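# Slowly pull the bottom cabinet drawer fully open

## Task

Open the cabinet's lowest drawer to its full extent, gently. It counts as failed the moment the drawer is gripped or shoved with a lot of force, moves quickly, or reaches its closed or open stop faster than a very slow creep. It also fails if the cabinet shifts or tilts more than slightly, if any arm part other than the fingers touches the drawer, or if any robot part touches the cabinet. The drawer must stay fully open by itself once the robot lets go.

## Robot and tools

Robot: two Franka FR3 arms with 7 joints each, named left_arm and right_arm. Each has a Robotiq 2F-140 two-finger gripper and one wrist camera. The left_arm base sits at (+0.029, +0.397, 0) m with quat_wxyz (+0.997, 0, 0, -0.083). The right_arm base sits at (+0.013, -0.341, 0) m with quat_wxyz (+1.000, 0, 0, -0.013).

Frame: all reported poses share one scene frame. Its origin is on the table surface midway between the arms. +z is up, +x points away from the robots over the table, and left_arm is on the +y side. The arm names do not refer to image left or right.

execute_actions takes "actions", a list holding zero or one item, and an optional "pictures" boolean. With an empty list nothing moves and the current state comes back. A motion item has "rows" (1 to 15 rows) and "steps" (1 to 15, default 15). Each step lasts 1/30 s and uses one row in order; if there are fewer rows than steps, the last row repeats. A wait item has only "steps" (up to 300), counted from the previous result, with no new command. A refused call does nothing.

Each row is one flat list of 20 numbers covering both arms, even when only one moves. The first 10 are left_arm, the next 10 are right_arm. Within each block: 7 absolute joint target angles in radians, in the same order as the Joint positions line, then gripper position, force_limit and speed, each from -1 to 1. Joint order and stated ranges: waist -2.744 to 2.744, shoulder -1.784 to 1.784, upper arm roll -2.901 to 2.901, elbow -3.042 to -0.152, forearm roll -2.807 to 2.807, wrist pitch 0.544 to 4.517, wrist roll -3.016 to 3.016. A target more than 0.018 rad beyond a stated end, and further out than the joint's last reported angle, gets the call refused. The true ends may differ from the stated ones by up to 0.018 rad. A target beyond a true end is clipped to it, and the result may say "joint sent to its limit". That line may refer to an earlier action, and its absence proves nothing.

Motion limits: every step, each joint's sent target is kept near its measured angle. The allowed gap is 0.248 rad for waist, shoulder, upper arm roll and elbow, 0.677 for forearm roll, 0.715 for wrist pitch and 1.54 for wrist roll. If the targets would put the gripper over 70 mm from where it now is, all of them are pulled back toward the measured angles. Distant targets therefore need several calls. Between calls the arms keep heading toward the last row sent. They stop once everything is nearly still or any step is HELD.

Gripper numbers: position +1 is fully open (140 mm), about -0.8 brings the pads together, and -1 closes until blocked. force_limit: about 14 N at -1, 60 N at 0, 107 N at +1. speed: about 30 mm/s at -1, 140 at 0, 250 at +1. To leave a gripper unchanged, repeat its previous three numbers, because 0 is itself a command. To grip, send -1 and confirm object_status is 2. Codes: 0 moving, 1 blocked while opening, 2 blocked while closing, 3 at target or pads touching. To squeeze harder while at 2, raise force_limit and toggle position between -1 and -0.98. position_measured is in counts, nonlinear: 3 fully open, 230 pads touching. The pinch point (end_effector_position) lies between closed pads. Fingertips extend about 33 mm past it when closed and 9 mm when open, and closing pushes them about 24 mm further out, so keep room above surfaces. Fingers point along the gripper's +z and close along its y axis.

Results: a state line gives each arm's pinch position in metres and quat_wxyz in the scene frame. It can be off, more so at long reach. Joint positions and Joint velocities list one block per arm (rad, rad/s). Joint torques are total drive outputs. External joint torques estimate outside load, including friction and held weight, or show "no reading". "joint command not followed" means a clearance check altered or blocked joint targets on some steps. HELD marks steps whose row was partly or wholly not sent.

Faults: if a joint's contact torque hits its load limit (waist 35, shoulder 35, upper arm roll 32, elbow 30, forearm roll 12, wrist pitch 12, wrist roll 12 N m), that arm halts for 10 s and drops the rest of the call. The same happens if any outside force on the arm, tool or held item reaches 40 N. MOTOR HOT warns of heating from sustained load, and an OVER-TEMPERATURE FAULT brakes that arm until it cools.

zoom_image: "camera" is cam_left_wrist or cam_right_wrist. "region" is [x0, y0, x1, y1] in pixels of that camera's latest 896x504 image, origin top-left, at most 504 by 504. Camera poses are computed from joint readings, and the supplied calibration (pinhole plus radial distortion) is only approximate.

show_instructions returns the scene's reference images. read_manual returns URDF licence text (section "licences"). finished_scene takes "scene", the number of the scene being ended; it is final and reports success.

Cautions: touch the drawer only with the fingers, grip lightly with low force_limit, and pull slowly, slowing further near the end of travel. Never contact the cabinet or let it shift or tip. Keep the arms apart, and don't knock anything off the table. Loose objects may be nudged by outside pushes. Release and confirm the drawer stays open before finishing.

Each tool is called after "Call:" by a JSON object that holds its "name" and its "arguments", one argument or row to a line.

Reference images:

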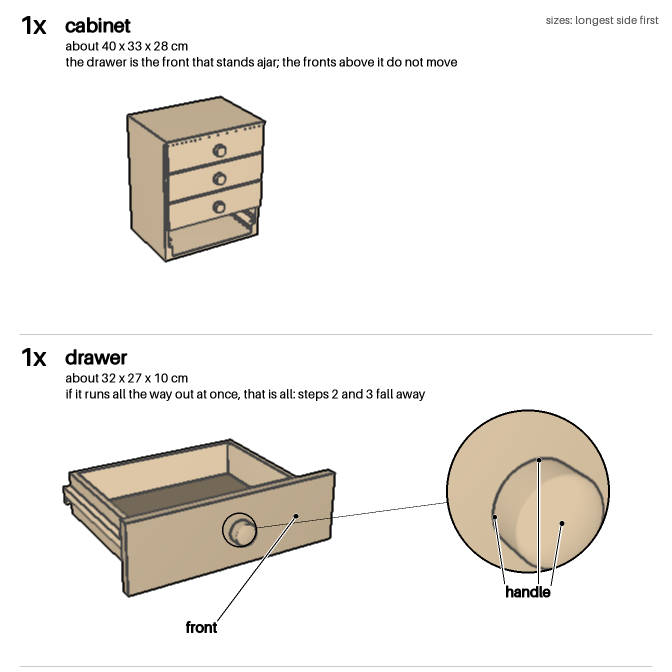

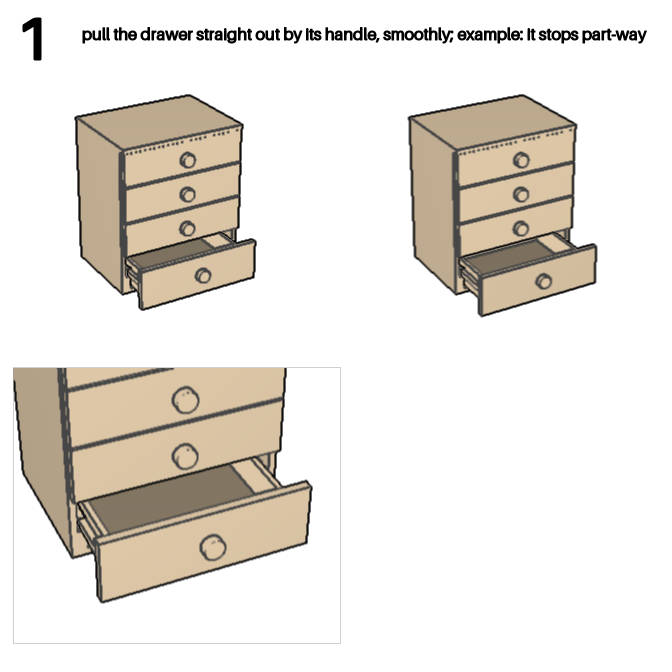

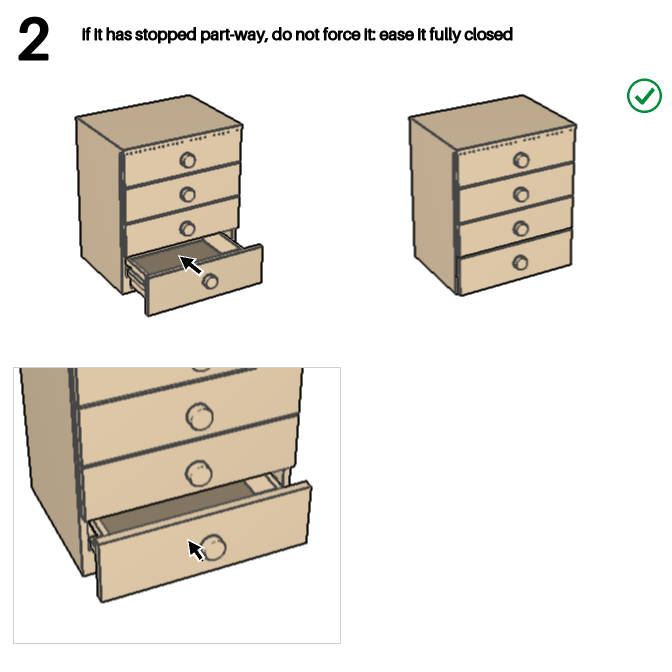

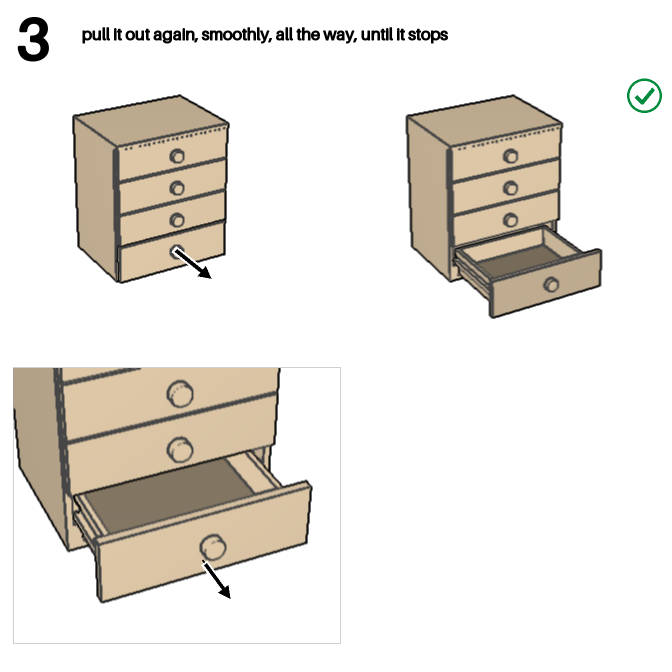

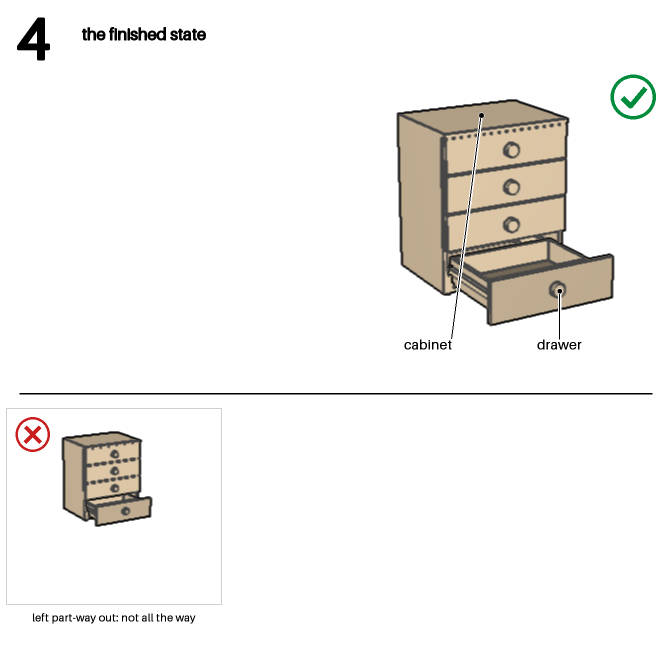

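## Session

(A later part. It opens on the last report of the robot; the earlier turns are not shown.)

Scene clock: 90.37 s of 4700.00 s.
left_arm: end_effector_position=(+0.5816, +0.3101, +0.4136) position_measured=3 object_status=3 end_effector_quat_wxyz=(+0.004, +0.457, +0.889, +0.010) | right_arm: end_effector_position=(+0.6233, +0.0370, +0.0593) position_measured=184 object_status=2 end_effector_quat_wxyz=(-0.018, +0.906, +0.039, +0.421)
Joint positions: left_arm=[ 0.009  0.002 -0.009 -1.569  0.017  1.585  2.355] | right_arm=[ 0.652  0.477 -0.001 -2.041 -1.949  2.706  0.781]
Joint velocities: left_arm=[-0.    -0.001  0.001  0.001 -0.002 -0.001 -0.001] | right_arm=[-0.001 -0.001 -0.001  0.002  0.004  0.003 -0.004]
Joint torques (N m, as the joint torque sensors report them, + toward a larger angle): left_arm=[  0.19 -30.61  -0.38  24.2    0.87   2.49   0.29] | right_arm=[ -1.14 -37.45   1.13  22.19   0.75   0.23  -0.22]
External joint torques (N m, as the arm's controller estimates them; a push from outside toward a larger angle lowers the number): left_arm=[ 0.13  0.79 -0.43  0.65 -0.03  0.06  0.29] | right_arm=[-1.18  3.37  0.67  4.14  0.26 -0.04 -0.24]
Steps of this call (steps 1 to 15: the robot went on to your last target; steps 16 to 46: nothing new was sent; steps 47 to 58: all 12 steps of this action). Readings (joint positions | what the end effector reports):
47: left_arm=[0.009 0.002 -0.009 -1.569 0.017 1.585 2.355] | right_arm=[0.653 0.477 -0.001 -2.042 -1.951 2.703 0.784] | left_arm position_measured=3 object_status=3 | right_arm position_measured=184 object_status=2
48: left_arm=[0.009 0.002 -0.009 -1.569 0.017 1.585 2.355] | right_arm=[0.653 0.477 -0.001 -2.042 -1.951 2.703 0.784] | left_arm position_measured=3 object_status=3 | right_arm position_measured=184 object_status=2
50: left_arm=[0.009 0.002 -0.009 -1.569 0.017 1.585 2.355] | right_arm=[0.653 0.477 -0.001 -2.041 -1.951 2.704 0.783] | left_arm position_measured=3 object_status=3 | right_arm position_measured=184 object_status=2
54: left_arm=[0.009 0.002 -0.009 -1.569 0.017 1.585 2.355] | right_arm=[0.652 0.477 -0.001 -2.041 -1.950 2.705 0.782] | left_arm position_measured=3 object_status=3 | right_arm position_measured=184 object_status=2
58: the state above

Call:
{"name": "execute_actions", "arguments": {
  "actions": [
    {"rows":[[0.009,0.002,-0.009,-1.569,0.017,1.585,2.36,1,-1,0,0.651,0.481,0,-2.037,-1.949,2.705,0.78,-1,-0.8,-1],[0.009,0.002,-0.009,-1.569,0.017,1.585,2.36,1,-1,0,0.653,0.478,0,-2.041,-1.952,2.702,0.786,-1,-0.8,-1],[0.009,0.002,-0.009,-1.569,0.017,1.585,2.36,1,-1,0,0.6545,0.476,0,-2.044,-1.955,2.7,0.792,-1,-0.8,-1],[0.009,0.002,-0.009,-1.569,0.017,1.585,2.36,1,-1,0,0.6555,0.4743,0,-2.046,-1.956,2.699,0.795,-1,-0.8,-1],[0.009,0.002,-0.009,-1.569,0.017,1.585,2.36,1,-1,0,0.6563,0.4729,0,-2.0482,-1.957,2.698,0.798,-1,-0.8,-1],[0.009,0.002,-0.009,-1.569,0.017,1.585,2.36,1,-1,0,0.6571,0.4714,0,-2.0505,-1.9575,2.696,0.801,-1,-0.8,-1],[0.009,0.002,-0.009,-1.569,0.017,1.585,2.36,1,-1,0,0.6584,0.4691,0,-2.0542,-1.9585,2.694,0.805,-1,-0.8,-1],[0.009,0.002,-0.009,-1.569,0.017,1.585,2.36,1,-1,0,0.6598,0.4667,0,-2.0579,-1.9595,2.692,0.81,-1,-0.8,-1],[0.009,0.002,-0.009,-1.569,0.017,1.585,2.36,1,-1,0,0.6616,0.4636,0,-2.0628,-1.9606,2.69,0.814,-1,-0.8,-1],[0.009,0.002,-0.009,-1.569,0.017,1.585,2.36,1,-1,0,0.6635,0.4605,0,-2.0677,-1.9617,2.688,0.818,-1,-0.8,-1],[0.009,0.002,-0.009,-1.569,0.017,1.585,2.36,1,-1,0,0.6653,0.4574,0,-2.0726,-1.9628,2.6865,0.821,-1,-0.8,-1],[0.009,0.002,-0.009,-1.569,0.017,1.585,2.36,1,-1,0,0.6671,0.4542,0,-2.0774,-1.9639,2.685,0.824,-1,-0.8,-1],[0.009,0.002,-0.009,-1.569,0.017,1.585,2.36,1,-1,0,0.669,0.4511,0,-2.0823,-1.965,2.683,0.827,-1,-0.8,-1],[0.009,0.002,-0.009,-1.569,0.017,1.585,2.36,1,-1,0,0.6708,0.448,0,-2.0872,-1.966,2.6815,0.83,-1,-0.8,-1],[0.009,0.002,-0.009,-1.569,0.017,1.585,2.36,1,-1,0,0.6727,0.4449,0,-2.092,-1.9669,2.68,0.8325,-1,-0.8,-1]],"steps":15}
  ],
  "pictures": false
}}

Call:
{"name": "execute_actions", "arguments": {
  "actions": [
    {"rows":[[0.009,0.002,-0.009,-1.569,0.017,1.585,2.36,1,-1,0,0.6746,0.4418,0,-2.0968,-1.9678,2.678,0.835,-1,-0.8,-1],[0.009,0.002,-0.009,-1.569,0.017,1.585,2.36,1,-1,0,0.6765,0.4388,0,-2.1017,-1.9687,2.6765,0.838,-1,-0.8,-1],[0.009,0.002,-0.009,-1.569,0.017,1.585,2.36,1,-1,0,0.6783,0.4357,0,-2.1065,-1.9695,2.675,0.841,-1,-0.8,-1],[0.009,0.002,-0.009,-1.569,0.017,1.585,2.36,1,-1,0,0.6802,0.4326,0,-2.1113,-1.9703,2.673,0.8435,-1,-0.8,-1],[0.009,0.002,-0.009,-1.569,0.017,1.585,2.36,1,-1,0,0.6821,0.4295,0,-2.1161,-1.971,2.6715,0.846,-1,-0.8,-1],[0.009,0.002,-0.009,-1.569,0.017,1.585,2.36,1,-1,0,0.684,0.4265,0,-2.1209,-1.9717,2.6695,0.849,-1,-0.8,-1],[0.009,0.002,-0.009,-1.569,0.017,1.585,2.36,1,-1,0,0.686,0.4234,0,-2.1256,-1.9724,2.668,0.8515,-1,-0.8,-1],[0.009,0.002,-0.009,-1.569,0.017,1.585,2.36,1,-1,0,0.6879,0.4204,0,-2.1304,-1.9731,2.666,0.854,-1,-0.8,-1],[0.009,0.002,-0.009,-1.569,0.017,1.585,2.36,1,-1,0,0.6898,0.4173,0,-2.1351,-1.9738,2.6645,0.8565,-1,-0.8,-1],[0.009,0.002,-0.009,-1.569,0.017,1.585,2.36,1,-1,0,0.6918,0.4143,0,-2.1399,-1.9745,2.663,0.859,-1,-0.8,-1],[0.009,0.002,-0.009,-1.569,0.017,1.585,2.36,1,-1,0,0.6937,0.4112,0,-2.1446,-1.975,2.661,0.8615,-1,-0.8,-1],[0.009,0.002,-0.009,-1.569,0.017,1.585,2.36,1,-1,0,0.6957,0.4082,0,-2.1493,-1.9755,2.6595,0.864,-1,-0.8,-1],[0.009,0.002,-0.009,-1.569,0.017,1.585,2.36,1,-1,0,0.6977,0.4052,0,-2.154,-1.976,2.658,0.8665,-1,-0.8,-1],[0.009,0.002,-0.009,-1.569,0.017,1.585,2.36,1,-1,0,0.6997,0.4022,0,-2.1587,-1.9765,2.656,0.869,-1,-0.8,-1],[0.009,0.002,-0.009,-1.569,0.017,1.585,2.36,1,-1,0,0.7017,0.3991,0,-2.1633,-1.977,2.6545,0.8715,-1,-0.8,-1]],"steps":15}
  ],
  "pictures": false
}}

Call:
{"name": "execute_actions", "arguments": {
  "actions": [
    {"rows":[[0.009,0.002,-0.009,-1.569,0.017,1.585,2.36,1,-1,0,0.7037,0.3961,0,-2.168,-1.9775,2.6525,0.874,-1,-0.8,-1],[0.009,0.002,-0.009,-1.569,0.017,1.585,2.36,1,-1,0,0.7057,0.3931,0,-2.1727,-1.978,2.651,0.876,-1,-0.8,-1],[0.009,0.002,-0.009,-1.569,0.017,1.585,2.36,1,-1,0,0.7078,0.3901,0,-2.1773,-1.978,2.649,0.8785,-1,-0.8,-1],[0.009,0.002,-0.009,-1.569,0.017,1.585,2.36,1,-1,0,0.7098,0.3871,0,-2.182,-1.9785,2.6475,0.881,-1,-0.8,-1],[0.009,0.002,-0.009,-1.569,0.017,1.585,2.36,1,-1,0,0.7119,0.3842,0,-2.1866,-1.9785,2.646,0.883,-1,-0.8,-1],[0.009,0.002,-0.009,-1.569,0.017,1.585,2.36,1,-1,0,0.7139,0.3812,0,-2.1912,-1.979,2.644,0.8855,-1,-0.8,-1],[0.009,0.002,-0.009,-1.569,0.017,1.585,2.36,1,-1,0,0.716,0.3782,0,-2.1959,-1.979,2.6425,0.888,-1,-0.8,-1],[0.009,0.002,-0.009,-1.569,0.017,1.585,2.36,1,-1,0,0.718,0.3752,0,-2.2005,-1.979,2.6405,0.89,-1,-0.8,-1],[0.009,0.002,-0.009,-1.569,0.017,1.585,2.36,1,-1,0,0.7201,0.3723,0,-2.2051,-1.979,2.639,0.892,-1,-0.8,-1],[0.009,0.002,-0.009,-1.569,0.017,1.585,2.36,1,-1,0,0.7222,0.3693,0,-2.2096,-1.979,2.6375,0.8945,-1,-0.8,-1],[0.009,0.002,-0.009,-1.569,0.017,1.585,2.36,1,-1,0,0.7244,0.3664,0,-2.2142,-1.979,2.6355,0.8965,-1,-0.8,-1],[0.009,0.002,-0.009,-1.569,0.017,1.585,2.36,1,-1,0,0.7265,0.3634,0,-2.2187,-1.979,2.634,0.899,-1,-0.8,-1],[0.009,0.002,-0.009,-1.569,0.017,1.585,2.36,1,-1,0,0.7286,0.3605,0,-2.2233,-1.979,2.632,0.901,-1,-0.8,-1],[0.009,0.002,-0.009,-1.569,0.017,1.585,2.36,1,-1,0,0.7307,0.3575,0,-2.2278,-1.979,2.6305,0.903,-1,-0.8,-1],[0.009,0.002,-0.009,-1.569,0.017,1.585,2.36,1,-1,0,0.7329,0.3546,0,-2.2323,-1.979,2.629,0.905,-1,-0.8,-1]],"steps":15}
  ],
  "pictures": false
}}

Call:
{"name": "execute_actions", "arguments": {
  "actions": [
    {"rows":[[0.009,0.002,-0.009,-1.569,0.017,1.585,2.36,1,-1,0,0.7351,0.3517,0,-2.2368,-1.978,2.627,0.907,-1,-0.8,-1],[0.009,0.002,-0.009,-1.569,0.017,1.585,2.36,1,-1,0,0.7373,0.3488,0,-2.2413,-1.978,2.6255,0.909,-1,-0.8,-1],[0.009,0.002,-0.009,-1.569,0.017,1.585,2.36,1,-1,0,0.7394,0.3459,0,-2.2457,-1.977,2.6235,0.911,-1,-0.8,-1],[0.009,0.002,-0.009,-1.569,0.017,1.585,2.36,1,-1,0,0.7416,0.343,0,-2.2502,-1.977,2.622,0.913,-1,-0.8,-1],[0.009,0.002,-0.009,-1.569,0.017,1.585,2.36,1,-1,0,0.7438,0.3401,0,-2.2547,-1.976,2.62,0.915,-1,-0.8,-1],[0.009,0.002,-0.009,-1.569,0.017,1.585,2.36,1,-1,0,0.746,0.3372,0,-2.2591,-1.975,2.6185,0.9166,-1,-0.8,-1],[0.009,0.002,-0.009,-1.569,0.017,1.585,2.36,1,-1,0,0.7483,0.3344,0,-2.2635,-1.974,2.617,0.9166,-1,-0.8,-1],[0.009,0.002,-0.009,-1.569,0.017,1.585,2.36,1,-1,0,0.7505,0.3315,0,-2.2679,-1.974,2.616,0.9166,-1,-0.8,-1],[0.009,0.002,-0.009,-1.569,0.017,1.585,2.36,1,-1,0,0.7521,0.3294,0,-2.2712,-1.973,2.615,0.9166,-1,-0.8,-1],[0.009,0.002,-0.009,-1.569,0.017,1.585,2.36,1,-1,0,0.7538,0.3272,0,-2.2745,-1.973,2.614,0.9166,-1,-0.8,-1],[0.009,0.002,-0.009,-1.569,0.017,1.585,2.36,1,-1,0,0.7555,0.325,0,-2.2778,-1.973,2.614,0.9166,-1,-0.8,-1],[0.009,0.002,-0.009,-1.569,0.017,1.585,2.36,1,-1,0,0.7572,0.3229,0,-2.2811,-1.973,2.614,0.9166,-1,-0.8,-1]],"steps":13}
  ],
  "pictures": false
}}

Call:
{"name": "execute_actions", "arguments": {
  "actions": [
    {"rows":[[0.009,0.002,-0.009,-1.569,0.017,1.585,2.36,1,-1,0,0.7589,0.3208,0,-2.2844,-1.9715,2.6115,0.9223,-1,-0.8,-1],[0.009,0.002,-0.009,-1.569,0.017,1.585,2.36,1,-1,0,0.7606,0.3186,0,-2.2876,-1.9715,2.609,0.9223,-1,-0.8,-1],[0.009,0.002,-0.009,-1.569,0.017,1.585,2.36,1,-1,0,0.7624,0.3165,0,-2.2909,-1.9715,2.609,0.9223,-1,-0.8,-1],[0.009,0.002,-0.009,-1.569,0.017,1.585,2.36,1,-1,0,0.7641,0.3144,0,-2.2941,-1.9715,2.609,0.9223,-1,-0.8,-1]],"steps":9}
  ],
  "pictures": false
}}

Scene clock: 103.73 s of 4700.00 s.
left_arm: end_effector_position=(+0.5816, +0.3101, +0.4136) position_measured=3 object_status=3 end_effector_quat_wxyz=(+0.004, +0.457, +0.889, +0.010) | right_arm: end_effector_position=(+0.6113, +0.0355, +0.0596) position_measured=184 object_status=2 end_effector_quat_wxyz=(-0.017, +0.905, +0.040, +0.423)
Joint positions: left_arm=[ 0.009  0.002 -0.009 -1.569  0.017  1.585  2.355] | right_arm=[ 0.667  0.455 -0.001 -2.078 -1.961  2.689  0.805]
Joint velocities: left_arm=[ 0.     0.001  0.001  0.    -0.001  0.001  0.   ] | right_arm=[ 0.055 -0.089 -0.    -0.14  -0.027 -0.042  0.077]
Joint torques (N m, as the joint torque sensors report them, + toward a larger angle): left_arm=[  0.55 -30.4   -0.53  23.99   0.93   2.49   0.3 ] | right_arm=[  1.04 -42.81   1.29  16.25  -0.39  -0.19   0.37]
External joint torques (N m, as the arm's controller estimates them; a push from outside toward a larger angle lowers the number): left_arm=[ 0.49  0.99 -0.6   0.43  0.01  0.04  0.3 ] | right_arm=[ 1.25 -3.24  0.84 -2.14 -0.86 -0.33  0.35]
Steps of this call (steps 1 to 15: the robot went on to your last target; steps 16 to 90: nothing new was sent; then 9.87 s passed at rest; steps 91 to 105: all 15 steps of this action). Readings (joint positions | what the end effector reports):
91: left_arm=[0.009 0.002 -0.009 -1.569 0.017 1.585 2.355] | right_arm=[0.651 0.477 -0.001 -2.041 -1.949 2.707 0.780] | left_arm position_measured=3 object_status=3 | right_arm position_measured=184 object_status=2
92: left_arm=[0.009 0.002 -0.009 -1.569 0.017 1.585 2.355] | right_arm=[0.652 0.477 -0.001 -2.041 -1.949 2.706 0.781] | left_arm position_measured=3 object_status=3 | right_arm position_measured=184 object_status=2
94: left_arm=[0.009 0.002 -0.009 -1.569 0.017 1.585 2.355] | right_arm=[0.652 0.477 -0.001 -2.042 -1.950 2.705 0.782] | left_arm position_measured=3 object_status=3 | right_arm position_measured=184 object_status=2
98: left_arm=[0.009 0.002 -0.009 -1.569 0.017 1.585 2.355] | right_arm=[0.655 0.473 -0.001 -2.048 -1.954 2.700 0.788] | left_arm position_measured=3 object_status=3 | right_arm position_measured=184 object_status=2
105: the state above

Scene clock: 104.23 s of 4700.00 s.
left_arm: end_effector_position=(+0.5816, +0.3101, +0.4136) position_measured=3 object_status=3 end_effector_quat_wxyz=(+0.004, +0.457, +0.889, +0.010) | right_arm: end_effector_position=(+0.5869, +0.0326, +0.0600) position_measured=184 object_status=2 end_effector_quat_wxyz=(-0.017, +0.905, +0.040, +0.423)
Joint positions: left_arm=[ 0.009  0.002 -0.009 -1.569  0.017  1.585  2.355] | right_arm=[ 0.695  0.409 -0.001 -2.149 -1.973  2.664  0.845]
Joint velocities: left_arm=[ 0.    -0.     0.001 -0.001  0.001 -0.001  0.   ] | right_arm=[ 0.058 -0.088  0.001 -0.137 -0.017 -0.044  0.074]
Joint torques (N m, as the joint torque sensors report them, + toward a larger angle): left_arm=[  0.42 -30.66  -0.6   24.31   0.89   2.5    0.32] | right_arm=[  1.34 -40.35   0.99  16.    -0.31  -0.14   0.35]
External joint torques (N m, as the arm's controller estimates them; a push from outside toward a larger angle lowers the number): left_arm=[ 0.41  0.9  -0.6   0.68 -0.02  0.06  0.32] | right_arm=[ 1.69 -2.46  0.72 -2.02 -0.71 -0.2   0.33]
Steps of this call (steps 1 to 15: all 15 steps of this action). Readings (joint positions | what the end effector reports):
1: left_arm=[0.009 0.002 -0.009 -1.569 0.017 1.585 2.355] | right_arm=[0.669 0.452 -0.001 -2.083 -1.962 2.688 0.808] | left_arm position_measured=3 object_status=3 | right_arm position_measured=184 object_status=2
2: left_arm=[0.009 0.002 -0.009 -1.569 0.017 1.585 2.355] | right_arm=[0.670 0.449 -0.001 -2.087 -1.963 2.686 0.811] | left_arm position_measured=3 object_status=3 | right_arm position_measured=184 object_status=2
4: left_arm=[0.009 0.002 -0.009 -1.569 0.017 1.585 2.355] | right_arm=[0.674 0.442 -0.001 -2.097 -1.965 2.683 0.816] | left_arm position_measured=3 object_status=3 | right_arm position_measured=184 object_status=2
8: left_arm=[0.009 0.002 -0.009 -1.569 0.017 1.585 2.355] | right_arm=[0.682 0.430 -0.001 -2.116 -1.968 2.676 0.827] | left_arm position_measured=3 object_status=3 | right_arm position_measured=184 object_status=2
15: the state above

Scene clock: 104.73 s of 4700.00 s.
left_arm: end_effector_position=(+0.5816, +0.3101, +0.4136) position_measured=3 object_status=3 end_effector_quat_wxyz=(+0.004, +0.457, +0.889, +0.010) | right_arm: end_effector_position=(+0.5624, +0.0297, +0.0605) position_measured=184 object_status=2 end_effector_quat_wxyz=(-0.017, +0.905, +0.039, +0.423)
Joint positions: left_arm=[ 0.009  0.002 -0.009 -1.569  0.017  1.585  2.355] | right_arm=[ 0.726  0.364 -0.001 -2.219 -1.977  2.638  0.88 ]
Joint velocities: left_arm=[-0.001  0.     0.    -0.     0.     0.     0.002] | right_arm=[ 0.063 -0.086  0.001 -0.133 -0.002 -0.044  0.063]
Joint torques (N m, as the joint torque sensors report them, + toward a larger angle): left_arm=[  0.47 -30.76  -0.42  24.32   0.88   2.53   0.31] | right_arm=[  0.58 -38.71   1.25  15.63  -0.47  -0.25   0.43]
External joint torques (N m, as the arm's controller estimates them; a push from outside toward a larger angle lowers the number): left_arm=[ 0.45  0.72 -0.45  0.72 -0.03  0.09  0.31] | right_arm=[ 0.87 -2.54  0.96 -1.96 -0.81 -0.28  0.41]
Steps of this call (steps 1 to 15: all 15 steps of this action). Readings (joint positions | what the end effector reports):
1: left_arm=[0.009 0.002 -0.009 -1.569 0.017 1.585 2.355] | right_arm=[0.697 0.406 -0.001 -2.154 -1.973 2.662 0.847] | left_arm position_measured=3 object_status=3 | right_arm position_measured=184 object_status=2
2: left_arm=[0.009 0.002 -0.009 -1.569 0.017 1.585 2.355] | right_arm=[0.699 0.403 -0.001 -2.159 -1.974 2.660 0.850] | left_arm position_measured=3 object_status=3 | right_arm position_measured=184 object_status=2
4: left_arm=[0.009 0.002 -0.009 -1.569 0.017 1.585 2.355] | right_arm=[0.703 0.397 -0.001 -2.168 -1.975 2.657 0.854] | left_arm position_measured=3 object_status=3 | right_arm position_measured=184 object_status=2
8: left_arm=[0.009 0.002 -0.009 -1.569 0.017 1.585 2.355] | right_arm=[0.712 0.385 -0.001 -2.187 -1.976 2.650 0.864] | left_arm position_measured=3 object_status=3 | right_arm position_measured=184 object_status=2
15: the state above

Scene clock: 105.17 s of 4700.00 s.
left_arm: end_effector_position=(+0.5816, +0.3101, +0.4136) position_measured=3 object_status=3 end_effector_quat_wxyz=(+0.004, +0.457, +0.889, +0.010) | right_arm: end_effector_position=(+0.5427, +0.0273, +0.0609) position_measured=184 object_status=2 end_effector_quat_wxyz=(-0.017, +0.905, +0.040, +0.423)
Joint positions: left_arm=[ 0.009  0.002 -0.009 -1.569  0.017  1.585  2.355] | right_arm=[ 0.752  0.329 -0.001 -2.273 -1.977  2.618  0.902]
Joint velocities: left_arm=[ 0.    -0.     0.     0.002  0.     0.001  0.   ] | right_arm=[ 0.034 -0.048 -0.001 -0.071  0.001 -0.026  0.032]
Joint torques (N m, as the joint torque sensors report them, + toward a larger angle): left_arm=[  0.37 -30.57  -0.44  24.23   0.88   2.53   0.3 ] | right_arm=[  1.55 -36.58   1.    15.98   1.     0.1    0.27]
External joint torques (N m, as the arm's controller estimates them; a push from outside toward a larger angle lowers the number): left_arm=[ 0.4   0.94 -0.41  0.61 -0.02  0.09  0.3 ] | right_arm=[ 2.2  -1.72  1.4  -1.22  0.72  0.13  0.24]
Steps of this call (steps 1 to 13: all 13 steps of this action). Readings (joint positions | what the end effector reports):
1: left_arm=[0.009 0.002 -0.009 -1.569 0.017 1.585 2.355] | right_arm=[0.728 0.361 -0.001 -2.223 -1.977 2.637 0.882] | left_arm position_measured=3 object_status=3 | right_arm position_measured=184 object_status=2
2: left_arm=[0.009 0.002 -0.009 -1.569 0.017 1.585 2.355] | right_arm=[0.730 0.358 -0.001 -2.228 -1.977 2.635 0.884] | left_arm position_measured=3 object_status=3 | right_arm position_measured=184 object_status=2
4: left_arm=[0.009 0.002 -0.009 -1.569 0.017 1.585 2.355] | right_arm=[0.735 0.353 -0.001 -2.237 -1.977 2.631 0.888] | left_arm position_measured=3 object_status=3 | right_arm position_measured=184 object_status=2
8: left_arm=[0.009 0.002 -0.009 -1.569 0.017 1.585 2.355] | right_arm=[0.744 0.341 -0.001 -2.255 -1.977 2.625 0.896] | left_arm position_measured=3 object_status=3 | right_arm position_measured=184 object_status=2
13: the state above

Scene clock: 105.47 s of 4700.00 s.
left_arm: end_effector_position=(+0.5816, +0.3101, +0.4136) position_measured=3 object_status=3 end_effector_quat_wxyz=(+0.004, +0.457, +0.889, +0.010) | right_arm: end_effector_position=(+0.5363, +0.0265, +0.0610) position_measured=184 object_status=2 end_effector_quat_wxyz=(-0.017, +0.905, +0.040, +0.423)
Joint positions: left_arm=[ 0.009  0.002 -0.009 -1.569  0.017  1.585  2.355] | right_arm=[ 0.761  0.318 -0.001 -2.29  -1.975  2.611  0.911]
Joint velocities: left_arm=[-0.001  0.    -0.    -0.001 -0.002  0.001 -0.   ] | right_arm=[ 0.006 -0.006  0.001 -0.008  0.    -0.008  0.016]
Joint torques (N m, as the joint torque sensors report them, + toward a larger angle): left_arm=[  0.33 -30.59  -0.57  24.1    0.92   2.5    0.32] | right_arm=[  1.06 -37.31   1.11  14.95   1.05  -0.12   0.37]
External joint torques (N m, as the arm's controller estimates them; a push from outside toward a larger angle lowers the number): left_arm=[ 0.4   0.96 -0.5   0.46  0.03  0.05  0.32] | right_arm=[ 1.14 -2.63  0.98 -1.68  0.78 -0.18  0.34]
Steps of this call (steps 1 to 9: all 9 steps of this action). Readings (joint positions | what the end effector reports):
1: left_arm=[0.009 0.002 -0.009 -1.569 0.017 1.585 2.355] | right_arm=[0.754 0.327 -0.001 -2.275 -1.976 2.617 0.904] | left_arm position_measured=3 object_status=3 | right_arm position_measured=184 object_status=2
2: left_arm=[0.009 0.002 -0.009 -1.569 0.017 1.585 2.355] | right_arm=[0.755 0.326 -0.001 -2.278 -1.976 2.616 0.905] | left_arm position_measured=3 object_status=3 | right_arm position_measured=184 object_status=2
4: left_arm=[0.009 0.002 -0.009 -1.569 0.017 1.585 2.355] | right_arm=[0.758 0.322 -0.001 -2.284 -1.976 2.614 0.908] | left_arm position_measured=3 object_status=3 | right_arm position_measured=184 object_status=2
8: left_arm=[0.009 0.002 -0.009 -1.569 0.017 1.585 2.355] | right_arm=[0.761 0.318 -0.001 -2.290 -1.975 2.611 0.911] | left_arm position_measured=3 object_status=3 | right_arm position_measured=184 object_status=2
9: the state above

Call:
{"name": "execute_actions", "arguments": {
  "actions": [
    {"rows":[[0.009,0.002,-0.009,-1.569,0.017,1.585,2.36,1,-1,0,0.7652,0.3131,0,-2.2961,-1.971,2.607,0.926,-1,-0.8,-1],[0.009,0.002,-0.009,-1.569,0.017,1.585,2.36,1,-1,0,0.7669,0.311,0,-2.2993,-1.9705,2.604,0.93,-1,-0.8,-1],[0.009,0.002,-0.009,-1.569,0.017,1.585,2.36,1,-1,0,0.769,0.3085,0,-2.3032,-1.97,2.6015,0.934,-1,-0.8,-1],[0.009,0.002,-0.009,-1.569,0.017,1.585,2.36,1,-1,0,0.7711,0.3059,0,-2.3071,-1.9693,2.5995,0.937,-1,-0.8,-1],[0.009,0.002,-0.009,-1.569,0.017,1.585,2.36,1,-1,0,0.7735,0.3031,0,-2.3114,-1.9687,2.598,0.939,-1,-0.8,-1],[0.009,0.002,-0.009,-1.569,0.017,1.585,2.36,1,-1,0,0.7759,0.3003,0,-2.3156,-1.9681,2.596,0.941,-1,-0.8,-1],[0.009,0.002,-0.009,-1.569,0.017,1.585,2.36,1,-1,0,0.7783,0.2976,0,-2.3199,-1.9675,2.5945,0.9425,-1,-0.8,-1],[0.009,0.002,-0.009,-1.569,0.017,1.585,2.36,1,-1,0,0.7806,0.2948,0,-2.3242,-1.967,2.5925,0.9445,-1,-0.8,-1],[0.009,0.002,-0.009,-1.569,0.017,1.585,2.36,1,-1,0,0.783,0.292,0,-2.3284,-1.9664,2.591,0.946,-1,-0.8,-1],[0.009,0.002,-0.009,-1.569,0.017,1.585,2.36,1,-1,0,0.7854,0.2892,0,-2.3327,-1.9656,2.589,0.948,-1,-0.8,-1],[0.009,0.002,-0.009,-1.569,0.017,1.585,2.36,1,-1,0,0.7879,0.2865,0,-2.3369,-1.9649,2.5875,0.9495,-1,-0.8,-1],[0.009,0.002,-0.009,-1.569,0.017,1.585,2.36,1,-1,0,0.7904,0.2837,0,-2.3411,-1.9641,2.586,0.951,-1,-0.8,-1],[0.009,0.002,-0.009,-1.569,0.017,1.585,2.36,1,-1,0,0.7929,0.281,0,-2.3453,-1.9634,2.584,0.953,-1,-0.8,-1],[0.009,0.002,-0.009,-1.569,0.017,1.585,2.36,1,-1,0,0.7953,0.2782,0,-2.3494,-1.9626,2.5825,0.9545,-1,-0.8,-1],[0.009,0.002,-0.009,-1.569,0.017,1.585,2.36,1,-1,0,0.7978,0.2755,0,-2.3536,-1.9619,2.5805,0.956,-1,-0.8,-1]],"steps":15}
  ],
  "pictures": false
}}

Call:
{"name": "execute_actions", "arguments": {
  "actions": [
    {"rows":[[0.009,0.002,-0.009,-1.569,0.017,1.585,2.36,1,-1,0,0.8003,0.2727,0,-2.3578,-1.961,2.579,0.958,-1,-0.8,-1],[0.009,0.002,-0.009,-1.569,0.017,1.585,2.36,1,-1,0,0.8028,0.27,0,-2.3619,-1.9601,2.577,0.9595,-1,-0.8,-1],[0.009,0.002,-0.009,-1.569,0.017,1.585,2.36,1,-1,0,0.8054,0.2673,0,-2.366,-1.9592,2.5755,0.961,-1,-0.8,-1],[0.009,0.002,-0.009,-1.569,0.017,1.585,2.36,1,-1,0,0.8079,0.2646,0,-2.3701,-1.9582,2.574,0.9625,-1,-0.8,-1],[0.009,0.002,-0.009,-1.569,0.017,1.585,2.36,1,-1,0,0.8104,0.2619,0,-2.3742,-1.9573,2.572,0.964,-1,-0.8,-1],[0.009,0.002,-0.009,-1.569,0.017,1.585,2.36,1,-1,0,0.813,0.2592,0,-2.3783,-1.9564,2.5705,0.9655,-1,-0.8,-1],[0.009,0.002,-0.009,-1.569,0.017,1.585,2.36,1,-1,0,0.8155,0.2565,0,-2.3824,-1.9553,2.5685,0.967,-1,-0.8,-1],[0.009,0.002,-0.009,-1.569,0.017,1.585,2.36,1,-1,0,0.8182,0.2538,0,-2.3864,-1.9542,2.567,0.968,-1,-0.8,-1],[0.009,0.002,-0.009,-1.569,0.017,1.585,2.36,1,-1,0,0.8208,0.2511,0,-2.3905,-1.9531,2.5655,0.968,-1,-0.8,-1],[0.009,0.002,-0.009,-1.569,0.017,1.585,2.36,1,-1,0,0.8235,0.2485,0,-2.3945,-1.952,2.5645,0.968,-1,-0.8,-1],[0.009,0.002,-0.009,-1.569,0.017,1.585,2.36,1,-1,0,0.8258,0.2461,0,-2.3981,-1.9515,2.5635,0.968,-1,-0.8,-1],[0.009,0.002,-0.009,-1.569,0.017,1.585,2.36,1,-1,0,0.8282,0.2436,0,-2.4018,-1.9507,2.563,0.968,-1,-0.8,-1],[0.009,0.002,-0.009,-1.569,0.017,1.585,2.36,1,-1,0,0.8298,0.242,0,-2.4042,-1.9502,2.563,0.968,-1,-0.8,-1],[0.009,0.002,-0.009,-1.569,0.017,1.585,2.36,1,-1,0,0.8314,0.2404,0,-2.4066,-1.9499,2.563,0.968,-1,-0.8,-1]],"steps":15}
  ],
  "pictures": false
}}

Call:
{"name": "execute_actions", "arguments": {
  "actions": [
    {"steps":8}
  ]
}}

Call:
{"name": "zoom_image", "arguments": {
  "camera": "cam_left_wrist",
  "region": [350, 200, 530, 390]
}}

Scene clock: 112.37 s of 4700.00 s.
left_arm: end_effector_position=(+0.5816, +0.3101, +0.4136) position_measured=3 object_status=3 end_effector_quat_wxyz=(+0.004, +0.457, +0.889, +0.010) | right_arm: end_effector_position=(+0.5170, +0.0241, +0.0613) position_measured=184 object_status=2 end_effector_quat_wxyz=(-0.017, +0.905, +0.039, +0.424)
Joint positions: left_arm=[ 0.009  0.002 -0.009 -1.569  0.017  1.585  2.355] | right_arm=[ 0.79   0.285 -0.001 -2.341 -1.969  2.59   0.934]
Joint velocities: left_arm=[ 0.001 -0.002 -0.     0.001  0.002  0.     0.002] | right_arm=[ 0.073 -0.079 -0.001 -0.122  0.021 -0.046  0.045]
Joint torques (N m, as the joint torque sensors report them, + toward a larger angle): left_arm=[  0.18 -30.55  -0.4   24.18   0.88   2.52   0.3 ] | right_arm=[  1.9  -35.22   0.96  14.71   1.11  -0.13   0.54]
External joint torques (N m, as the arm's controller estimates them; a push from outside toward a larger angle lowers the number): left_arm=[ 0.24  1.01 -0.34  0.54 -0.03  0.08  0.3 ] | right_arm=[ 2.26 -2.17  0.78 -2.09  0.87 -0.08  0.52]
Steps of this call (steps 1 to 15: the robot went on to your last target; steps 16 to 90: nothing new was sent; then 3.40 s passed at rest; steps 91 to 105: all 15 steps of this action). Readings (joint positions | what the end effector reports):
91: left_arm=[0.009 0.002 -0.009 -1.569 0.017 1.585 2.355] | right_arm=[0.762 0.317 -0.001 -2.291 -1.975 2.610 0.915] | left_arm position_measured=3 object_status=3 | right_arm position_measured=184 object_status=2
92: left_arm=[0.009 0.002 -0.009 -1.569 0.017 1.585 2.355] | right_arm=[0.763 0.317 -0.001 -2.292 -1.975 2.609 0.915] | left_arm position_measured=3 object_status=3 | right_arm position_measured=184 object_status=2
94: left_arm=[0.009 0.002 -0.009 -1.569 0.017 1.585 2.355] | right_arm=[0.766 0.314 -0.001 -2.297 -1.975 2.607 0.918] | left_arm position_measured=3 object_status=3 | right_arm position_measured=184 object_status=2
98: left_arm=[0.009 0.002 -0.009 -1.569 0.017 1.585 2.355] | right_arm=[0.774 0.304 -0.001 -2.312 -1.973 2.601 0.923] | left_arm position_measured=3 object_status=3 | right_arm position_measured=184 object_status=2
105: the state above

Scene clock: 112.87 s of 4700.00 s.
left_arm: end_effector_position=(+0.5816, +0.3101, +0.4136) position_measured=3 object_status=3 end_effector_quat_wxyz=(+0.004, +0.457, +0.889, +0.010) | right_arm: end_effector_position=(+0.4940, +0.0213, +0.0618) position_measured=184 object_status=2 end_effector_quat_wxyz=(-0.016, +0.905, +0.040, +0.424)
Joint positions: left_arm=[ 0.009  0.002 -0.009 -1.569  0.017  1.585  2.355] | right_arm=[ 0.826  0.246 -0.001 -2.399 -1.956  2.566  0.954]
Joint velocities: left_arm=[ 0.002 -0.002 -0.    -0.    -0.001 -0.001 -0.   ] | right_arm=[ 0.037 -0.042 -0.    -0.059  0.018 -0.024  0.022]
Joint torques (N m, as the joint torque sensors report them, + toward a larger angle): left_arm=[  0.39 -30.74  -0.27  24.27   0.92   2.51   0.33] | right_arm=[  1.96 -33.8    1.12  14.56   0.98   0.23   0.41]
External joint torques (N m, as the arm's controller estimates them; a push from outside toward a larger angle lowers the number): left_arm=[ 0.31  0.84 -0.35  0.63  0.01  0.07  0.33] | right_arm=[ 2.63 -2.2   1.64 -1.88  0.79  0.34  0.38]
Steps of this call (steps 1 to 15: all 15 steps of this action). Readings (joint positions | what the end effector reports):
1: left_arm=[0.009 0.002 -0.009 -1.569 0.017 1.585 2.355] | right_arm=[0.793 0.282 -0.001 -2.345 -1.968 2.588 0.936] | left_arm position_measured=3 object_status=3 | right_arm position_measured=184 object_status=2
2: left_arm=[0.009 0.002 -0.009 -1.569 0.017 1.585 2.355] | right_arm=[0.795 0.279 -0.001 -2.349 -1.967 2.586 0.937] | left_arm position_measured=3 object_status=3 | right_arm position_measured=184 object_status=2
4: left_arm=[0.009 0.002 -0.009 -1.569 0.017 1.585 2.355] | right_arm=[0.800 0.274 -0.001 -2.358 -1.965 2.583 0.940] | left_arm position_measured=3 object_status=3 | right_arm position_measured=184 object_status=2
8: left_arm=[0.009 0.002 -0.009 -1.569 0.017 1.585 2.355] | right_arm=[0.810 0.263 -0.001 -2.374 -1.962 2.576 0.947] | left_arm position_measured=3 object_status=3 | right_arm position_measured=184 object_status=2
15: the state above

Scene clock: 113.13 s of 4700.00 s.
left_arm: end_effector_position=(+0.5816, +0.3101, +0.4136) position_measured=3 object_status=3 end_effector_quat_wxyz=(+0.004, +0.457, +0.889, +0.010) | right_arm: end_effector_position=(+0.4924, +0.0211, +0.0618) position_measured=184 object_status=2 end_effector_quat_wxyz=(-0.017, +0.905, +0.039, +0.424)
Joint positions: left_arm=[ 0.009  0.002 -0.009 -1.569  0.017  1.585  2.355] | right_arm=[ 0.829  0.244 -0.001 -2.403 -1.954  2.564  0.957]
Joint velocities: left_arm=[ 0.     0.     0.001 -0.001  0.    -0.    -0.001] | right_arm=[ 0.001  0.001  0.    -0.001  0.001 -0.002  0.004]
Joint torques (N m, as the joint torque sensors report them, + toward a larger angle): left_arm=[  0.44 -30.85  -0.34  24.12   0.9    2.49   0.29] | right_arm=[  2.02 -33.94   1.17  14.5    1.1   -0.02   0.55]
External joint torques (N m, as the arm's controller estimates them; a push from outside toward a larger angle lowers the number): left_arm=[ 0.4   0.52 -0.38  0.59  0.    0.06  0.29] | right_arm=[ 2.05 -2.24  1.08 -1.37  0.91 -0.04  0.53]
Steps of this call (steps 1 to 8: the robot went on to your last target). Readings (joint positions | what the end effector reports):
1: left_arm=[0.009 0.002 -0.009 -1.569 0.017 1.585 2.355] | right_arm=[0.827 0.245 -0.001 -2.401 -1.955 2.565 0.955] | left_arm position_measured=3 object_status=3 | right_arm position_measured=184 object_status=2
2: left_arm=[0.009 0.002 -0.009 -1.569 0.017 1.585 2.355] | right_arm=[0.827 0.244 -0.001 -2.402 -1.955 2.565 0.955] | left_arm position_measured=3 object_status=3 | right_arm position_measured=184 object_status=2
4: left_arm=[0.009 0.002 -0.009 -1.569 0.017 1.585 2.355] | right_arm=[0.828 0.244 -0.001 -2.403 -1.955 2.564 0.956] | left_arm position_measured=3 object_status=3 | right_arm position_measured=184 object_status=2
8: the state above
camera_calibration (this result's frames):
cam_left_wrist: T_world_to_cam=[[0.932363, 0.361521, 0.00113029, -0.649864], [0.33886, -0.875001, 0.345757, -0.0587355], [0.125987, -0.321988, -0.938323, 0.609728], [0, 0, 0, 1]] pos_world=[0.548995, 0.379871, 0.593165]
cam_right_wrist: T_world_to_cam=[[0.0551016, -0.995003, -0.0832673, 0.00708334], [-0.868049, -0.00652667, -0.496435, 0.477533], [0.493411, 0.0996345, -0.864071, 0.00342111], [0, 0, 0, 1]] pos_world=[0.412444, 0.00982379, 0.24061]

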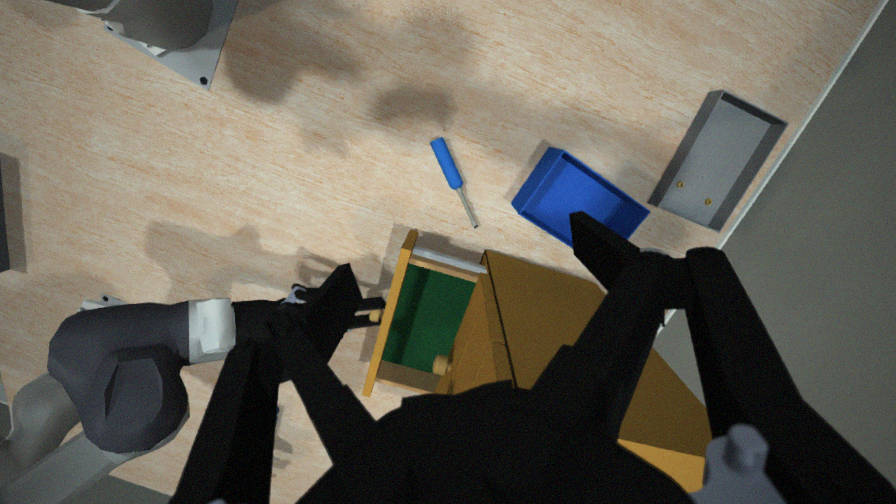

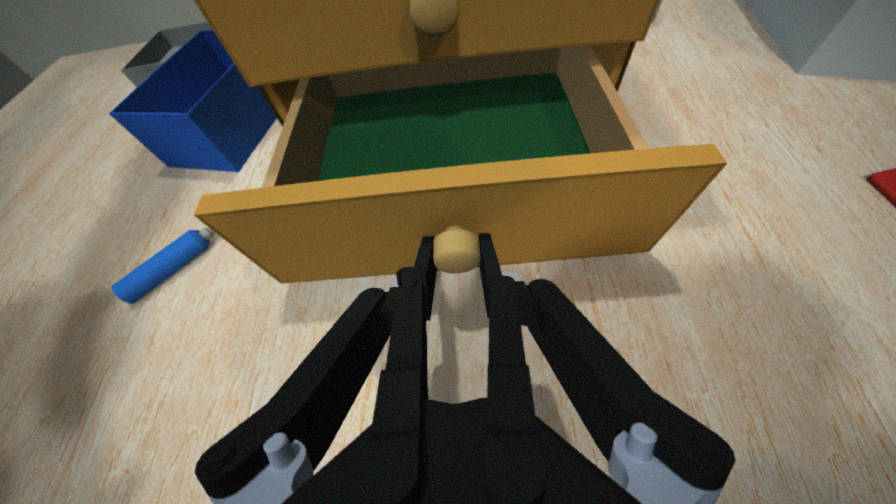

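Region (350, 200, 530, 390) of cam_left_wrist's 896x504 image, scaled by 2.653, with more detail than that image has; it fills the left 477 columns of this view, and the rest is white.

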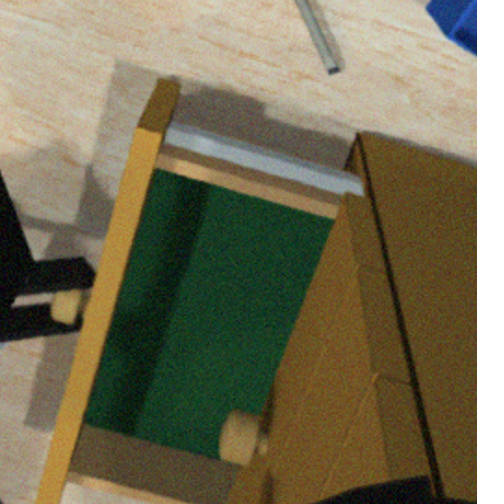

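Call:
{"name": "execute_actions", "arguments": {
  "actions": [
    {"rows":[[0.009,0.002,-0.009,-1.569,0.017,1.585,2.36,1,-1,0,0.8326,0.2392,0,-2.4084,-1.949,2.561,0.97,-1,-0.8,-1],[0.009,0.002,-0.009,-1.569,0.017,1.585,2.36,1,-1,0,0.8346,0.2372,0,-2.4114,-1.9475,2.558,0.972,-1,-0.8,-1],[0.009,0.002,-0.009,-1.569,0.017,1.585,2.36,1,-1,0,0.8369,0.2347,0,-2.4149,-1.946,2.5555,0.975,-1,-0.8,-1],[0.009,0.002,-0.009,-1.569,0.017,1.585,2.36,1,-1,0,0.8393,0.2323,0,-2.4185,-1.9448,2.5535,0.977,-1,-0.8,-1],[0.009,0.002,-0.009,-1.569,0.017,1.585,2.36,1,-1,0,0.8419,0.2296,0,-2.4225,-1.9435,2.5515,0.979,-1,-0.8,-1],[0.009,0.002,-0.009,-1.569,0.017,1.585,2.36,1,-1,0,0.8446,0.2269,0,-2.4264,-1.9423,2.55,0.9805,-1,-0.8,-1],[0.009,0.002,-0.009,-1.569,0.017,1.585,2.36,1,-1,0,0.8472,0.2242,0,-2.4304,-1.9409,2.548,0.982,-1,-0.8,-1],[0.009,0.002,-0.009,-1.569,0.017,1.585,2.36,1,-1,0,0.85,0.2216,0,-2.4343,-1.9394,2.5465,0.983,-1,-0.8,-1],[0.009,0.002,-0.009,-1.569,0.017,1.585,2.36,1,-1,0,0.8528,0.2189,0,-2.4382,-1.938,2.5445,0.9845,-1,-0.8,-1],[0.009,0.002,-0.009,-1.569,0.017,1.585,2.36,1,-1,0,0.8556,0.2163,0,-2.4421,-1.9366,2.543,0.986,-1,-0.8,-1],[0.009,0.002,-0.009,-1.569,0.017,1.585,2.36,1,-1,0,0.8583,0.2137,0,-2.446,-1.9351,2.5415,0.987,-1,-0.8,-1],[0.009,0.002,-0.009,-1.569,0.017,1.585,2.36,1,-1,0,0.8611,0.211,0,-2.4499,-1.9337,2.5395,0.988,-1,-0.8,-1],[0.009,0.002,-0.009,-1.569,0.017,1.585,2.36,1,-1,0,0.8639,0.2084,0,-2.4538,-1.9321,2.538,0.9895,-1,-0.8,-1],[0.009,0.002,-0.009,-1.569,0.017,1.585,2.36,1,-1,0,0.8668,0.2058,0,-2.4576,-1.9305,2.536,0.9905,-1,-0.8,-1],[0.009,0.002,-0.009,-1.569,0.017,1.585,2.36,1,-1,0,0.8697,0.2032,0,-2.4614,-1.929,2.5345,0.9915,-1,-0.8,-1]],"steps":15}
  ],
  "pictures": false
}}

Call:
{"name": "execute_actions", "arguments": {
  "actions": [
    {"rows":[[0.009,0.002,-0.009,-1.569,0.017,1.585,2.36,1,-1,0,0.8726,0.2006,0,-2.4652,-1.9274,2.533,0.9925,-1,-0.8,-1],[0.009,0.002,-0.009,-1.569,0.017,1.585,2.36,1,-1,0,0.8754,0.198,0,-2.469,-1.9258,2.5315,0.9935,-1,-0.8,-1],[0.009,0.002,-0.009,-1.569,0.017,1.585,2.36,1,-1,0,0.8783,0.1954,0,-2.4728,-1.9242,2.53,0.9935,-1,-0.8,-1],[0.009,0.002,-0.009,-1.569,0.017,1.585,2.36,1,-1,0,0.8812,0.1928,0,-2.4766,-1.923,2.529,0.9935,-1,-0.8,-1],[0.009,0.002,-0.009,-1.569,0.017,1.585,2.36,1,-1,0,0.883,0.1913,0,-2.4788,-1.922,2.5285,0.9935,-1,-0.8,-1],[0.009,0.002,-0.009,-1.569,0.017,1.585,2.36,1,-1,0,0.8848,0.1897,0,-2.4811,-1.9212,2.528,0.9935,-1,-0.8,-1],[0.009,0.002,-0.009,-1.569,0.017,1.585,2.36,1,-1,0,0.8861,0.1886,0,-2.4828,-1.9205,2.5275,0.9935,-1,-0.8,-1],[0.009,0.002,-0.009,-1.569,0.017,1.585,2.36,1,-1,0,0.8875,0.1874,0,-2.4844,-1.92,2.527,0.9935,-1,-0.8,-1],[0.009,0.002,-0.009,-1.569,0.017,1.585,2.36,1,-1,0,0.8884,0.1866,0,-2.4856,-1.9195,2.527,0.9935,-1,-0.8,-1],[0.009,0.002,-0.009,-1.569,0.017,1.585,2.36,1,-1,0,0.8892,0.1859,0,-2.4867,-1.919,2.527,0.9935,-1,-0.8,-1],[0.009,0.002,-0.009,-1.569,0.017,1.585,2.36,1,-1,0,0.8901,0.1851,0,-2.4878,-1.9189,2.5268,0.9935,-1,-0.8,-1]],"steps":15}
  ]
}}

Scene clock: 119.67 s of 4700.00 s.
left_arm: end_effector_position=(+0.5816, +0.3101, +0.4136) position_measured=3 object_status=3 end_effector_quat_wxyz=(+0.004, +0.457, +0.889, +0.010) | right_arm: end_effector_position=(+0.4734, +0.0187, +0.0622) position_measured=184 object_status=2 end_effector_quat_wxyz=(-0.016, +0.905, +0.039, +0.424)
Joint positions: left_arm=[ 0.009  0.002 -0.009 -1.569  0.017  1.585  2.355] | right_arm=[ 0.861  0.212 -0.001 -2.45  -1.938  2.543  0.972]
Joint velocities: left_arm=[ 0.001  0.001  0.     0.    -0.002  0.001  0.   ] | right_arm=[ 0.084 -0.077 -0.001 -0.114  0.041 -0.043  0.033]
Joint torques (N m, as the joint torque sensors report them, + toward a larger angle): left_arm=[  0.41 -30.54  -0.52  24.11   0.87   2.51   0.34] | right_arm=[  2.41 -33.2    1.08  14.48   1.16  -0.19   0.52]
External joint torques (N m, as the arm's controller estimates them; a push from outside toward a larger angle lowers the number): left_arm=[ 0.33  0.99 -0.6   0.48 -0.04  0.06  0.34] | right_arm=[ 2.81 -2.98  0.98 -1.67  1.02 -0.11  0.5 ]
Steps of this call (steps 1 to 15: the robot went on to your last target; steps 16 to 90: nothing new was sent; then 3.03 s passed at rest; steps 91 to 105: all 15 steps of this action). Readings (joint positions | what the end effector reports):
91: left_arm=[0.009 0.002 -0.009 -1.569 0.017 1.585 2.355] | right_arm=[0.829 0.243 -0.001 -2.404 -1.954 2.563 0.959] | left_arm position_measured=3 object_status=3 | right_arm position_measured=184 object_status=2
92: left_arm=[0.009 0.002 -0.009 -1.569 0.017 1.585 2.355] | right_arm=[0.830 0.243 -0.001 -2.405 -1.954 2.562 0.959] | left_arm position_measured=3 object_status=3 | right_arm position_measured=184 object_status=2
94: left_arm=[0.009 0.002 -0.009 -1.569 0.017 1.585 2.355] | right_arm=[0.833 0.240 -0.001 -2.409 -1.952 2.560 0.960] | left_arm position_measured=3 object_status=3 | right_arm position_measured=184 object_status=2
98: left_arm=[0.009 0.002 -0.009 -1.569 0.017 1.585 2.355] | right_arm=[0.842 0.231 -0.001 -2.423 -1.948 2.554 0.964] | left_arm position_measured=3 object_status=3 | right_arm position_measured=184 object_status=2
105: the state above

Scene clock: 120.17 s of 4700.00 s.
left_arm: end_effector_position=(+0.5816, +0.3101, +0.4136) position_measured=3 object_status=3 end_effector_quat_wxyz=(+0.004, +0.457, +0.889, +0.010) | right_arm: end_effector_position=(+0.4587, +0.0169, +0.0625) position_measured=184 object_status=2 end_effector_quat_wxyz=(-0.016, +0.905, +0.039, +0.424)
Joint positions: left_arm=[ 0.009  0.002 -0.009 -1.569  0.017  1.585  2.355] | right_arm=[ 0.887  0.189 -0.001 -2.484 -1.924  2.528  0.982]
Joint velocities: left_arm=[ 0.002  0.    -0.001 -0.    -0.     0.002 -0.   ] | right_arm=[ 0.006 -0.003  0.    -0.006  0.007 -0.006  0.005]
Joint torques (N m, as the joint torque sensors report them, + toward a larger angle): left_arm=[  0.4  -30.68  -0.31  24.2    0.89   2.53   0.31] | right_arm=[  2.05 -32.57   1.27  14.05   1.07  -0.06   0.49]
External joint torques (N m, as the arm's controller estimates them; a push from outside toward a larger angle lowers the number): left_arm=[ 0.27  0.6  -0.44  0.71 -0.02  0.1   0.3 ] | right_arm=[ 2.11 -3.    1.24 -1.49  0.93 -0.04  0.46]
Steps of this call (steps 1 to 15: all 15 steps of this action). Readings (joint positions | what the end effector reports):
1: left_arm=[0.009 0.002 -0.009 -1.569 0.017 1.585 2.355] | right_arm=[0.864 0.210 -0.001 -2.454 -1.937 2.541 0.973] | left_arm position_measured=3 object_status=3 | right_arm position_measured=184 object_status=2
2: left_arm=[0.009 0.002 -0.009 -1.569 0.017 1.585 2.355] | right_arm=[0.867 0.207 -0.001 -2.457 -1.935 2.540 0.975] | left_arm position_measured=3 object_status=3 | right_arm position_measured=184 object_status=2
4: left_arm=[0.009 0.002 -0.009 -1.569 0.017 1.585 2.355] | right_arm=[0.872 0.202 -0.001 -2.465 -1.932 2.536 0.976] | left_arm position_measured=3 object_status=3 | right_arm position_measured=184 object_status=2
8: left_arm=[0.009 0.002 -0.009 -1.569 0.017 1.585 2.355] | right_arm=[0.881 0.194 -0.001 -2.477 -1.927 2.531 0.979] | left_arm position_measured=3 object_status=3 | right_arm position_measured=184 object_status=2
15: the state above
camera_calibration (this result's frames):
cam_left_wrist: T_world_to_cam=[[0.932365, 0.361516, 0.00113025, -0.649864], [0.338855, -0.875003, 0.345757, -0.0587317], [0.125985, -0.321989, -0.938324, 0.609729], [0, 0, 0, 1]] pos_world=[0.548995, 0.379871, 0.593165]
cam_right_wrist: T_world_to_cam=[[0.054931, -0.995112, -0.0820618, 0.00481145], [-0.867652, -0.00689977, -0.497125, 0.448456], [0.494129, 0.0985086, -0.86379, 0.0207172], [0, 0, 0, 1]] pos_world=[0.378602, 0.00584135, 0.241229]

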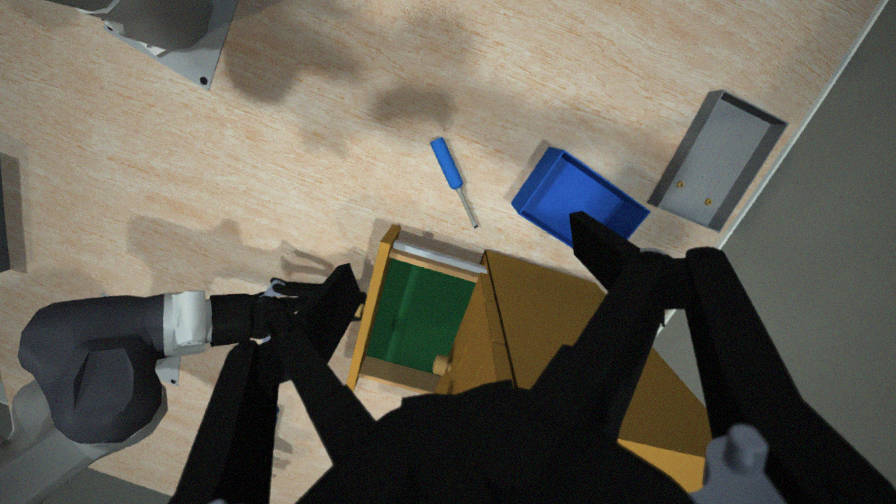

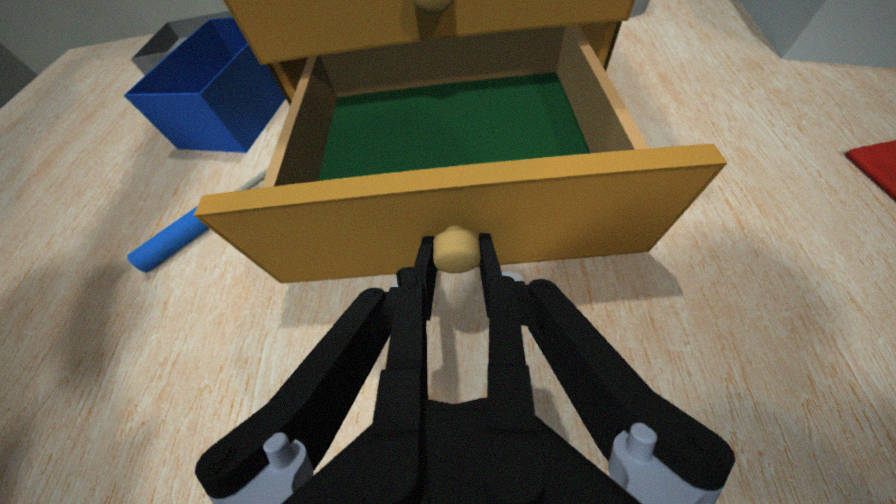

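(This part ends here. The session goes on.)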